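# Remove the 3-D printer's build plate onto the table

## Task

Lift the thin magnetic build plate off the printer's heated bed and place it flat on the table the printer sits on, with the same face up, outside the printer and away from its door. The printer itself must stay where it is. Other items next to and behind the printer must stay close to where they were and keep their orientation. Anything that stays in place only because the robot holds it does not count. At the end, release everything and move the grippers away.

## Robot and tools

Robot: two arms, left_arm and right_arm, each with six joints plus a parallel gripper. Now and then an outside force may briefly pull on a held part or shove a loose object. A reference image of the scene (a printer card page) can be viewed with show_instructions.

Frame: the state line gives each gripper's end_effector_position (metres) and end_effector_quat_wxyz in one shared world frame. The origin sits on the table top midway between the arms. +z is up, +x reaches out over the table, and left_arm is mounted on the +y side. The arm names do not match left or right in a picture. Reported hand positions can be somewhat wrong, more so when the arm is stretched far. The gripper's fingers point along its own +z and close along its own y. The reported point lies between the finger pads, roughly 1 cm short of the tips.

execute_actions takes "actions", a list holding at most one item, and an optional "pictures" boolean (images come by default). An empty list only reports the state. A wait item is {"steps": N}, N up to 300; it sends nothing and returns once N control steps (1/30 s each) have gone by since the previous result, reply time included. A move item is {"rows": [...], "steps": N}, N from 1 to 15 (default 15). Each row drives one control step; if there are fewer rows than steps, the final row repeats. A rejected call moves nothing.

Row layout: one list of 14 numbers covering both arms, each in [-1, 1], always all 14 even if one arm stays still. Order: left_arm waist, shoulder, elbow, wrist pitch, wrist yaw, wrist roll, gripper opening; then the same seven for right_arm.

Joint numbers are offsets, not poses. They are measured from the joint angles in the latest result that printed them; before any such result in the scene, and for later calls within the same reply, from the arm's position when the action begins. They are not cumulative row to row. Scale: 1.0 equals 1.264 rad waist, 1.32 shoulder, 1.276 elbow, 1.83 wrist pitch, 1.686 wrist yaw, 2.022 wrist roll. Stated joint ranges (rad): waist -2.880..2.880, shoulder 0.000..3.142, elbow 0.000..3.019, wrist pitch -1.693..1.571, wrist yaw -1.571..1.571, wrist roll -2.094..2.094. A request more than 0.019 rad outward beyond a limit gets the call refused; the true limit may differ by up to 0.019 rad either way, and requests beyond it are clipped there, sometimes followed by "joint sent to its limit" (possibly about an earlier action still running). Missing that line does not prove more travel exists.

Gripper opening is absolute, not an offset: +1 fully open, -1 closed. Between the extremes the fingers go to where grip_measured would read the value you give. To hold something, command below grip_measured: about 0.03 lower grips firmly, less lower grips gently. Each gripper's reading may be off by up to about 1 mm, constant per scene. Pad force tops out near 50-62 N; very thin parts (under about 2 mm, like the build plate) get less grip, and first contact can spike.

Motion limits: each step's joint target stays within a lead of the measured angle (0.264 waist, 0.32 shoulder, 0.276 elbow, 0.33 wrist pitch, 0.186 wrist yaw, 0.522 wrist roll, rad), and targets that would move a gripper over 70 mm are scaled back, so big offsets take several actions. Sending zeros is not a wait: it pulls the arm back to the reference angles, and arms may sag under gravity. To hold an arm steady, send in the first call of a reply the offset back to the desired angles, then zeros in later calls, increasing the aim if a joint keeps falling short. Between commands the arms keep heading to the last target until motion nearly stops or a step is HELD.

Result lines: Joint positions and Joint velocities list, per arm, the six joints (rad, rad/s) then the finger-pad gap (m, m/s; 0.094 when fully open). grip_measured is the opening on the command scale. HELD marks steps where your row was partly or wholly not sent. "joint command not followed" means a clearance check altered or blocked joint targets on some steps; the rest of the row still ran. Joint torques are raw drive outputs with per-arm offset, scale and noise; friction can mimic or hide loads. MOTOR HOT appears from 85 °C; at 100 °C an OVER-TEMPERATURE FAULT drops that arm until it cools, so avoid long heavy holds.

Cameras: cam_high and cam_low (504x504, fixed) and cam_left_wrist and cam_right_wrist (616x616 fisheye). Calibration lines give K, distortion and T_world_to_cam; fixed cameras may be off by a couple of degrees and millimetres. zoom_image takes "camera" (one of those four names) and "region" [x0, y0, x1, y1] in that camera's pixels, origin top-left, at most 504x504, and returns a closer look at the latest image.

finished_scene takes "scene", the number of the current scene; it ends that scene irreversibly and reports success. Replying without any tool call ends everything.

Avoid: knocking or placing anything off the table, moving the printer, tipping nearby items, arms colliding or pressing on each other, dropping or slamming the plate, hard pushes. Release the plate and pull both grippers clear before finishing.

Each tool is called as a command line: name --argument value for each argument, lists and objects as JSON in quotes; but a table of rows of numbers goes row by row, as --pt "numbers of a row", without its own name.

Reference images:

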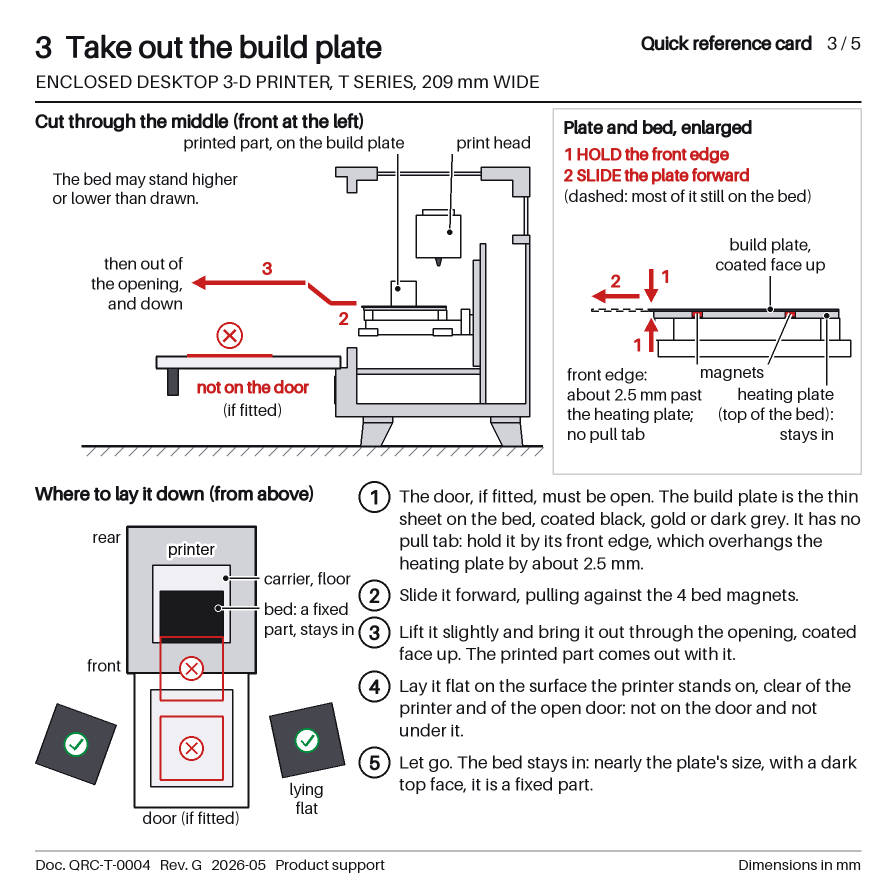

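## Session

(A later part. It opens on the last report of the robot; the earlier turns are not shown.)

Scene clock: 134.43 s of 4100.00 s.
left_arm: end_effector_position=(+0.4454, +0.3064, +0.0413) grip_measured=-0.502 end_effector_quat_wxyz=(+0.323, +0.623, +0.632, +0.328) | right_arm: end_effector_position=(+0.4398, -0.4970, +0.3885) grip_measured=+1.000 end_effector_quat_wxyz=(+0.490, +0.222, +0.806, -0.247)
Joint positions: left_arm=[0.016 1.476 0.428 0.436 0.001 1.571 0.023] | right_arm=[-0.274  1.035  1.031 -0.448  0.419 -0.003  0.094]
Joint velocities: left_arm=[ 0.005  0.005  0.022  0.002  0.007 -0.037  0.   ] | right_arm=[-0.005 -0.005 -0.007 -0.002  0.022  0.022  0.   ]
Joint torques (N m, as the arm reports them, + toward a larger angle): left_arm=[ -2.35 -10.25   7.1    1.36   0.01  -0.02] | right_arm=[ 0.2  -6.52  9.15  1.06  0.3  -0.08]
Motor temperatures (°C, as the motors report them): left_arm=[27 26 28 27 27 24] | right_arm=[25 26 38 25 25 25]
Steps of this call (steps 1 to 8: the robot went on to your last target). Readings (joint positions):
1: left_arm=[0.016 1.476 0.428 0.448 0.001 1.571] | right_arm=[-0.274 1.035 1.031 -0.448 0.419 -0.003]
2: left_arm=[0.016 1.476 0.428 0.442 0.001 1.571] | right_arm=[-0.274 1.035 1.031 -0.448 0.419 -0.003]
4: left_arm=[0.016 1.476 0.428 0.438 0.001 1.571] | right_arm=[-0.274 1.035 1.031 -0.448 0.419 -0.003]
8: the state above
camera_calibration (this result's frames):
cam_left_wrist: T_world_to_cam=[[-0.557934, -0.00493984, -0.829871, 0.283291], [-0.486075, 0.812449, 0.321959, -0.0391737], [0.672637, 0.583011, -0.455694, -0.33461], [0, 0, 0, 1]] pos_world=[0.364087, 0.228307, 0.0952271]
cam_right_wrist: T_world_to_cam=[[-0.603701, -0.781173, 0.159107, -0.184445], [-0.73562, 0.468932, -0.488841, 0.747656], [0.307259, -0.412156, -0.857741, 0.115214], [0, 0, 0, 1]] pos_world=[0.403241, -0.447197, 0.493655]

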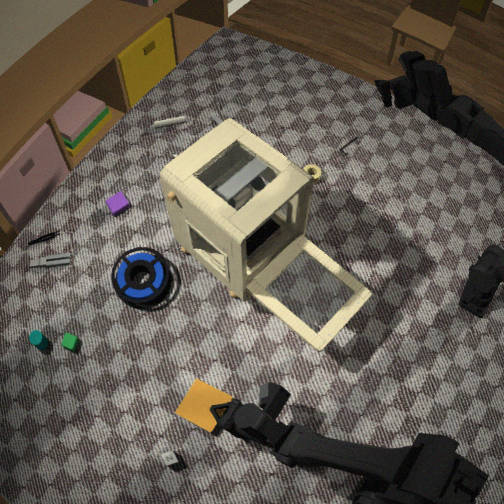

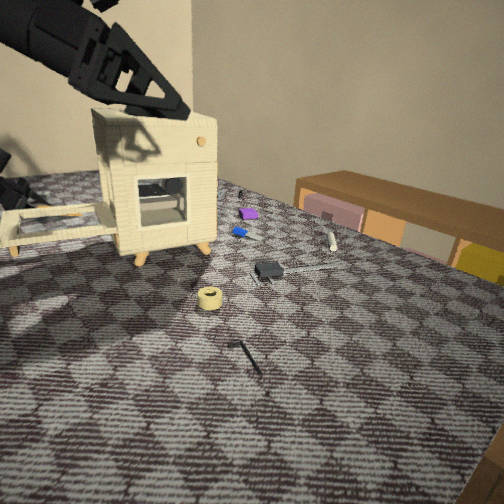

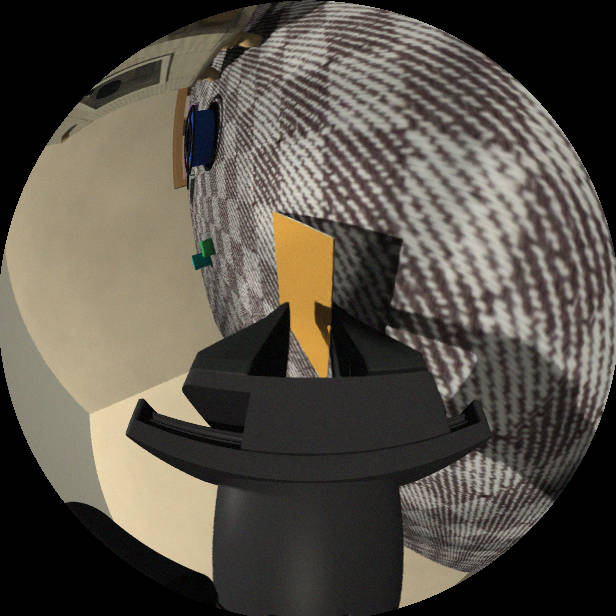

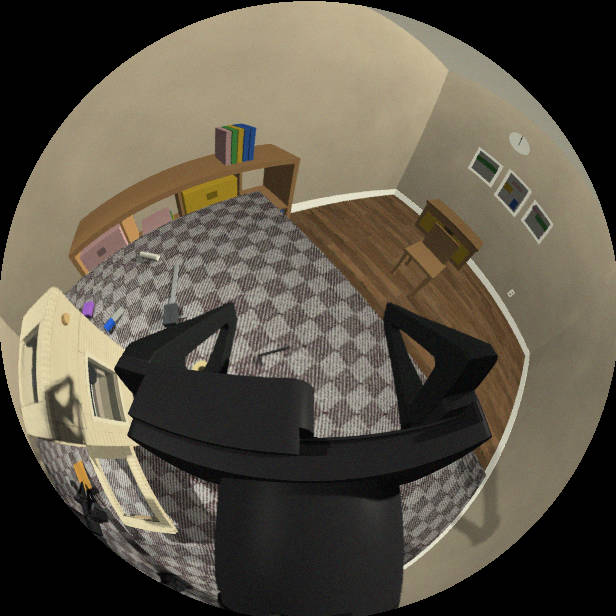

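execute_actions --actions '[{"rows":[[0,-0.016,0.034,-0.003,0,0,-0.49,0,0,0,0,0,0,1],[0,-0.021,0.04,-0.008,0,0,-0.47,0,0,0,0,0,0,1],[0,-0.026,0.046,-0.02,0,0,-0.45,0,0,0,0,0,0,1],[0,-0.031,0.052,-0.036,0,0,-0.43,0,0,0,0,0,0,1],[0,-0.036,0.058,-0.054,0,0,-0.41,0,0,0,0,0,0,1],[0,-0.041,0.064,-0.072,0,0,-0.39,0,0,0,0,0,0,1],[0,-0.046,0.07,-0.09,0,0,-0.37,0,0,0,0,0,0,1],[0,-0.051,0.076,-0.108,0,0,-0.35,0,0,0,0,0,0,1],[0,-0.056,0.082,-0.126,0,0,-0.33,0,0,0,0,0,0,1],[0,-0.061,0.088,-0.144,0,0,-0.31,0,0,0,0,0,0,1],[0,-0.066,0.094,-0.162,0,0,-0.29,0,0,0,0,0,0,1],[0,-0.071,0.099,-0.18,0,0,-0.27,0,0,0,0,0,0,1],[0,-0.076,0.104,-0.198,0,0,-0.25,0,0,0,0,0,0,1],[0,-0.08,0.108,-0.216,0,0,-0.25,0,0,0,0,0,0,1],[0,-0.08,0.108,-0.234,0,0,-0.25,0,0,0,0,0,0,1]]}]' --pictures false

execute_actions --actions '[{"steps":10}]'

Scene clock: 139.20 s of 4100.00 s.
left_arm: end_effector_position=(+0.4390, +0.3063, +0.0471) grip_measured=-0.252 end_effector_quat_wxyz=(+0.266, +0.650, +0.659, +0.270) | right_arm: end_effector_position=(+0.4398, -0.4970, +0.3885) grip_measured=+1.000 end_effector_quat_wxyz=(+0.490, +0.222, +0.806, -0.247)
Joint positions: left_arm=[0.016 1.392 0.519 0.078 0.001 1.571 0.035] | right_arm=[-0.274  1.035  1.031 -0.448  0.419 -0.003  0.094]
Joint velocities: left_arm=[-0.005 -0.19   0.159 -0.94   0.11   0.022  0.001] | right_arm=[-0.005 -0.005  0.007 -0.017 -0.007 -0.007  0.   ]
Joint torques (N m, as the arm reports them, + toward a larger angle): left_arm=[ -2.5  -11.13   8.98   1.27   0.01  -0.01] | right_arm=[ 0.21 -6.5   9.14  1.09  0.3  -0.07]
Motor temperatures (°C, as the motors report them): left_arm=[27 26 28 27 27 24] | right_arm=[25 26 38 25 25 25]
Steps of this call (steps 1 to 30: the robot went on to your last target; steps 31 to 90: nothing new was sent; then 1.27 s passed at rest; steps 91 to 105: all 15 steps of this action). Readings (joint positions):
91: left_arm=[0.016 1.476 0.428 0.436 0.001 1.571] | right_arm=[-0.274 1.035 1.031 -0.448 0.419 -0.003]
92: left_arm=[0.016 1.476 0.429 0.433 0.001 1.571] | right_arm=[-0.274 1.035 1.031 -0.448 0.419 -0.003]
94: left_arm=[0.016 1.470 0.436 0.409 0.001 1.571] | right_arm=[-0.274 1.035 1.031 -0.448 0.419 -0.003]
98: left_arm=[0.016 1.444 0.467 0.303 0.001 1.571] | right_arm=[-0.274 1.035 1.031 -0.448 0.419 -0.003]
105: the state above

Scene clock: 139.53 s of 4100.00 s.
left_arm: end_effector_position=(+0.4303, +0.3061, +0.0421) grip_measured=-0.252 end_effector_quat_wxyz=(+0.249, +0.656, +0.666, +0.253) | right_arm: end_effector_position=(+0.4398, -0.4970, +0.3885) grip_measured=+1.000 end_effector_quat_wxyz=(+0.490, +0.222, +0.806, -0.247)
Joint positions: left_arm=[0.016 1.382 0.524 0.013 0.001 1.571 0.035] | right_arm=[-0.274  1.035  1.031 -0.448  0.419 -0.003  0.094]
Joint velocities: left_arm=[ 0.005 -0.034 -0.027 -0.002 -0.066  0.007 -0.001] | right_arm=[-0.015  0.005 -0.012  0.002  0.037  0.007  0.   ]
Joint torques (N m, as the arm reports them, + toward a larger angle): left_arm=[ -2.33 -11.1    9.3    1.09   0.     0.01] | right_arm=[ 0.28 -6.51  9.16  1.07  0.31 -0.07]
Motor temperatures (°C, as the motors report them): left_arm=[27 26 28 27 27 24] | right_arm=[25 26 38 25 25 25]
Steps of this call (steps 1 to 10: the robot went on to your last target). Readings (joint positions):
1: left_arm=[0.016 1.387 0.522 0.052 0.001 1.571] | right_arm=[-0.274 1.035 1.031 -0.448 0.419 -0.003]
2: left_arm=[0.016 1.384 0.524 0.037 0.001 1.571] | right_arm=[-0.274 1.035 1.031 -0.448 0.419 -0.003]
4: left_arm=[0.016 1.382 0.524 0.021 0.001 1.571] | right_arm=[-0.274 1.035 1.031 -0.448 0.419 -0.003]
8: left_arm=[0.016 1.382 0.524 0.014 0.001 1.571] | right_arm=[-0.274 1.035 1.031 -0.448 0.419 -0.003]
10: the state above
camera_calibration (this result's frames):
cam_left_wrist: T_world_to_cam=[[-0.733988, -0.00769083, -0.679119, 0.345739], [-0.399243, 0.813806, 0.422284, -0.0885815], [0.549423, 0.581085, -0.600395, -0.264251], [0, 0, 0, 1]] pos_world=[0.363588, 0.228299, 0.11355]
cam_right_wrist: T_world_to_cam=[[-0.603701, -0.781173, 0.159107, -0.184445], [-0.73562, 0.468932, -0.488841, 0.747656], [0.307259, -0.412156, -0.857741, 0.115214], [0, 0, 0, 1]] pos_world=[0.403241, -0.447197, 0.493655]

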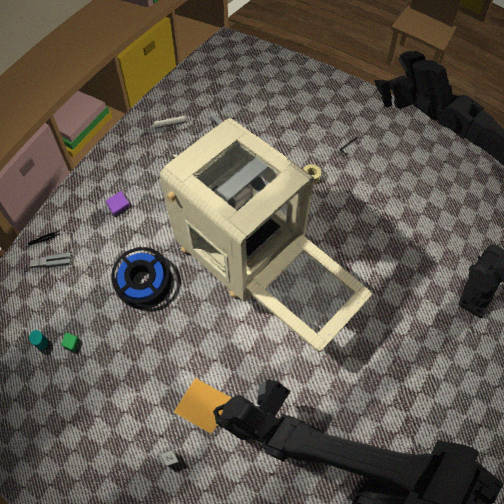

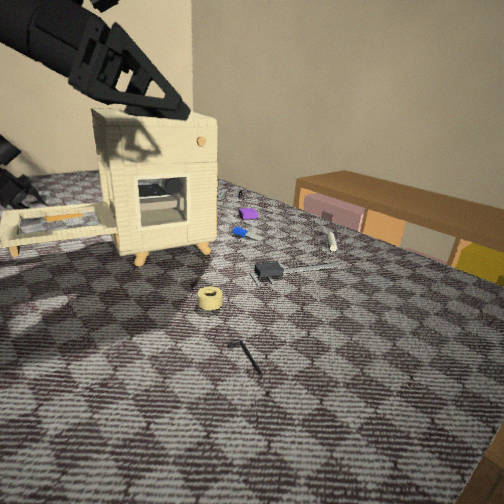

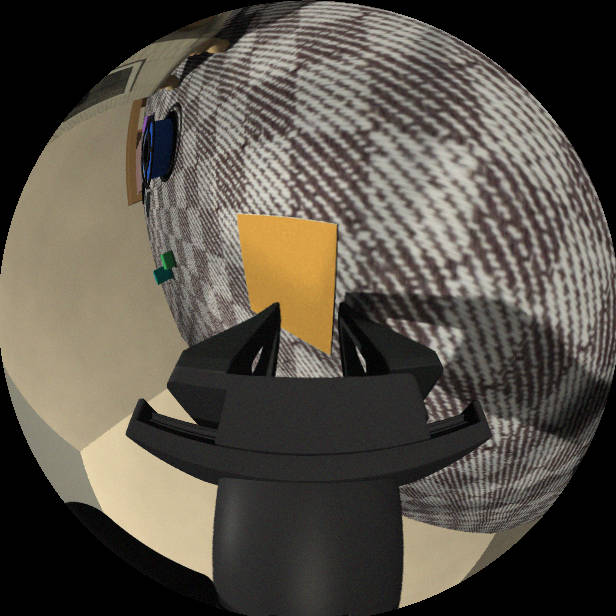

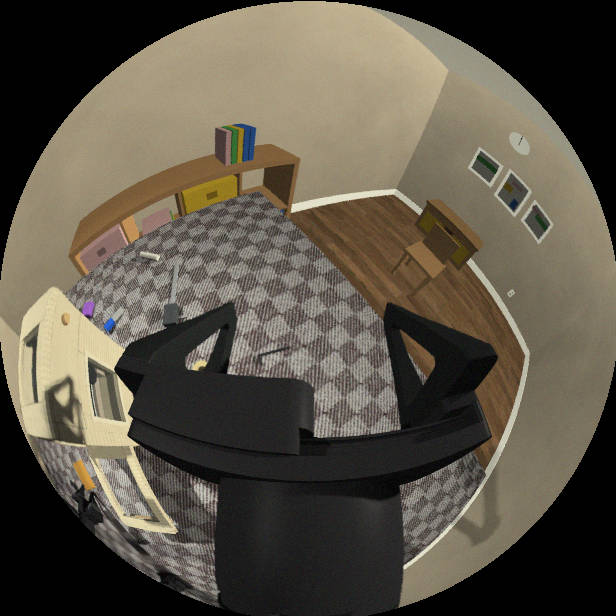

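Plate is flat. Moving clear.

execute_actions --actions '[{"rows":[[0,-0.03,0.02,0,0,0,-0.25,0,0,0,0,0,0,1],[0,-0.06,0.02,0,0,0,-0.25,0,0,0,0,0,0,1],[0,-0.1,0.02,0,0,0,-0.25,0,0,0,0,0,0,1],[0,-0.15,0.02,0,0,0,-0.25,0,0,0,0,0,0,1],[0,-0.55,0.02,0,0,0,-0.25,0,0,0,0,0,0,1]]}]' --pictures false

execute_actions --actions '[{"steps":20}]'

Scene clock: 141.23 s of 4100.00 s.
left_arm: end_effector_position=(+0.3962, +0.3056, +0.3149) grip_measured=-0.252 end_effector_quat_wxyz=(+0.451, +0.538, +0.546, +0.458) | right_arm: end_effector_position=(+0.4398, -0.4970, +0.3885) grip_measured=+1.000 end_effector_quat_wxyz=(+0.490, +0.222, +0.806, -0.247)
Joint positions: left_arm=[0.016 0.709 0.524 0.009 0.001 1.571 0.035] | right_arm=[-0.274  1.035  1.031 -0.448  0.419 -0.003  0.094]
Joint velocities: left_arm=[-0.005 -1.656 -0.007 -0.007 -0.051 -0.022 -0.001] | right_arm=[-0.015 -0.005  0.002  0.002  0.066 -0.007  0.   ]
Joint torques (N m, as the arm reports them, + toward a larger angle): left_arm=[-2.48  0.7  10.95  1.86 -0.02 -0.04] | right_arm=[ 0.23 -6.56  9.17  1.1   0.3  -0.07]
Motor temperatures (°C, as the motors report them): left_arm=[27 26 28 27 27 24] | right_arm=[25 26 38 25 25 25]
Steps of this call (steps 1 to 30: the robot went on to your last target; steps 31 to 36: nothing new was sent; steps 37 to 51: all 15 steps of this action). Readings (joint positions):
37: left_arm=[0.016 1.381 0.524 0.013 0.001 1.571] | right_arm=[-0.274 1.035 1.031 -0.448 0.419 -0.003]
38: left_arm=[0.016 1.375 0.524 0.013 0.001 1.571] | right_arm=[-0.274 1.035 1.031 -0.448 0.419 -0.003]
40: left_arm=[0.016 1.335 0.524 0.011 0.001 1.571] | right_arm=[-0.274 1.035 1.031 -0.448 0.419 -0.003]
44: left_arm=[0.016 1.141 0.524 0.009 0.001 1.571] | right_arm=[-0.274 1.035 1.031 -0.448 0.419 -0.003]
51: the state above

Scene clock: 141.90 s of 4100.00 s.
left_arm: end_effector_position=(+0.3869, +0.3055, +0.3337) grip_measured=-0.252 end_effector_quat_wxyz=(+0.464, +0.526, +0.534, +0.472) | right_arm: end_effector_position=(+0.4398, -0.4970, +0.3885) grip_measured=+1.000 end_effector_quat_wxyz=(+0.490, +0.222, +0.806, -0.247)
Joint positions: left_arm=[0.016 0.66  0.524 0.012 0.001 1.571 0.035] | right_arm=[-0.274  1.035  1.031 -0.448  0.419 -0.003  0.094]
Joint velocities: left_arm=[-0.005  0.015 -0.037  0.007  0.051 -0.051  0.   ] | right_arm=[-0.005 -0.024  0.007 -0.012 -0.022 -0.007  0.   ]
Joint torques (N m, as the arm reports them, + toward a larger angle): left_arm=[-2.34 -3.44 11.05  1.76 -0.03 -0.04] | right_arm=[ 0.29 -6.55  9.15  1.07  0.3  -0.08]
Motor temperatures (°C, as the motors report them): left_arm=[27 26 28 27 27 24] | right_arm=[25 26 38 25 25 25]
Steps of this call (steps 1 to 20: the robot went on to your last target). Readings (joint positions):
1: left_arm=[0.016 0.660 0.524 0.010 0.001 1.571] | right_arm=[-0.274 1.035 1.031 -0.448 0.419 -0.003]
2: left_arm=[0.016 0.625 0.524 0.012 0.001 1.571] | right_arm=[-0.274 1.035 1.031 -0.448 0.419 -0.003]
4: left_arm=[0.016 0.600 0.524 0.012 0.001 1.571] | right_arm=[-0.274 1.035 1.031 -0.448 0.419 -0.003]
8: left_arm=[0.016 0.636 0.524 0.012 0.001 1.571] | right_arm=[-0.274 1.035 1.031 -0.448 0.419 -0.003]
20: the state above
camera_calibration (this result's frames):
cam_left_wrist: T_world_to_cam=[[-0.103482, 0.00216133, -0.994629, 0.370267], [-0.581785, 0.810954, 0.0622913, -0.0368886], [0.806733, 0.585106, -0.0826613, -0.338457], [0, 0, 0, 1]] pos_world=[0.289899, 0.227148, 0.342599]
cam_right_wrist: T_world_to_cam=[[-0.603701, -0.781173, 0.159107, -0.184445], [-0.73562, 0.468932, -0.488841, 0.747656], [0.307259, -0.412156, -0.857741, 0.115214], [0, 0, 0, 1]] pos_world=[0.403241, -0.447197, 0.493655]

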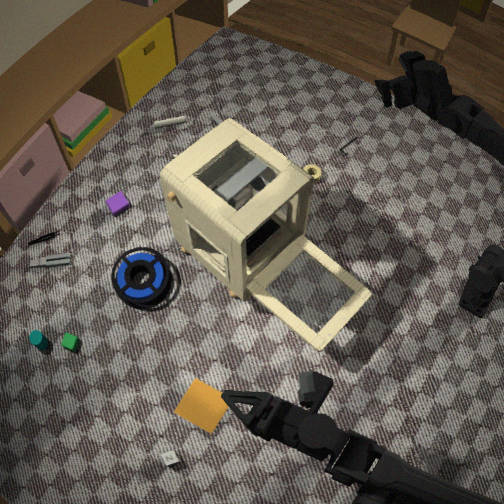

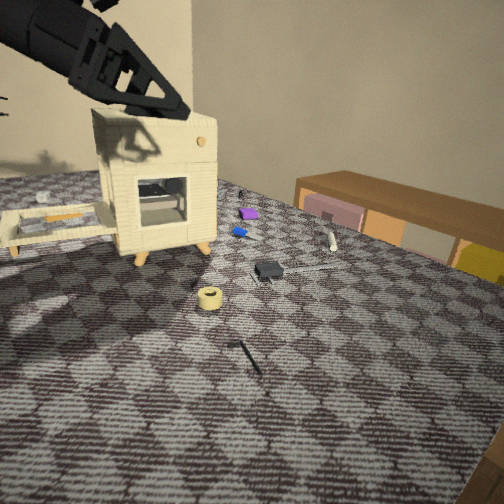

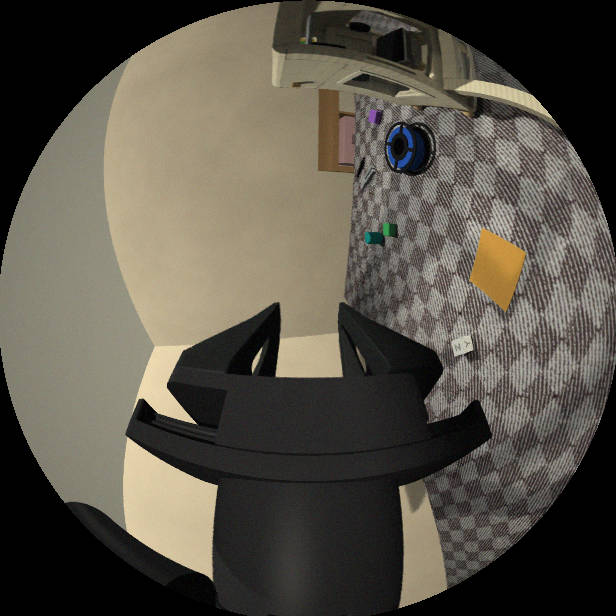

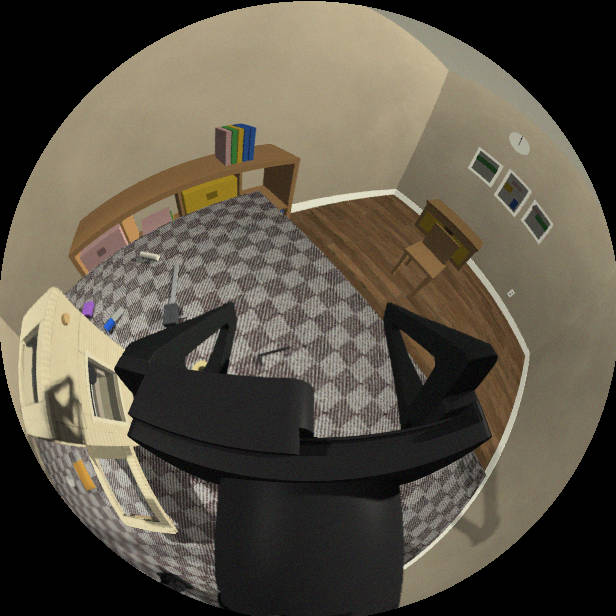

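finished_scene --scene 1

The scene is finished: the task was done.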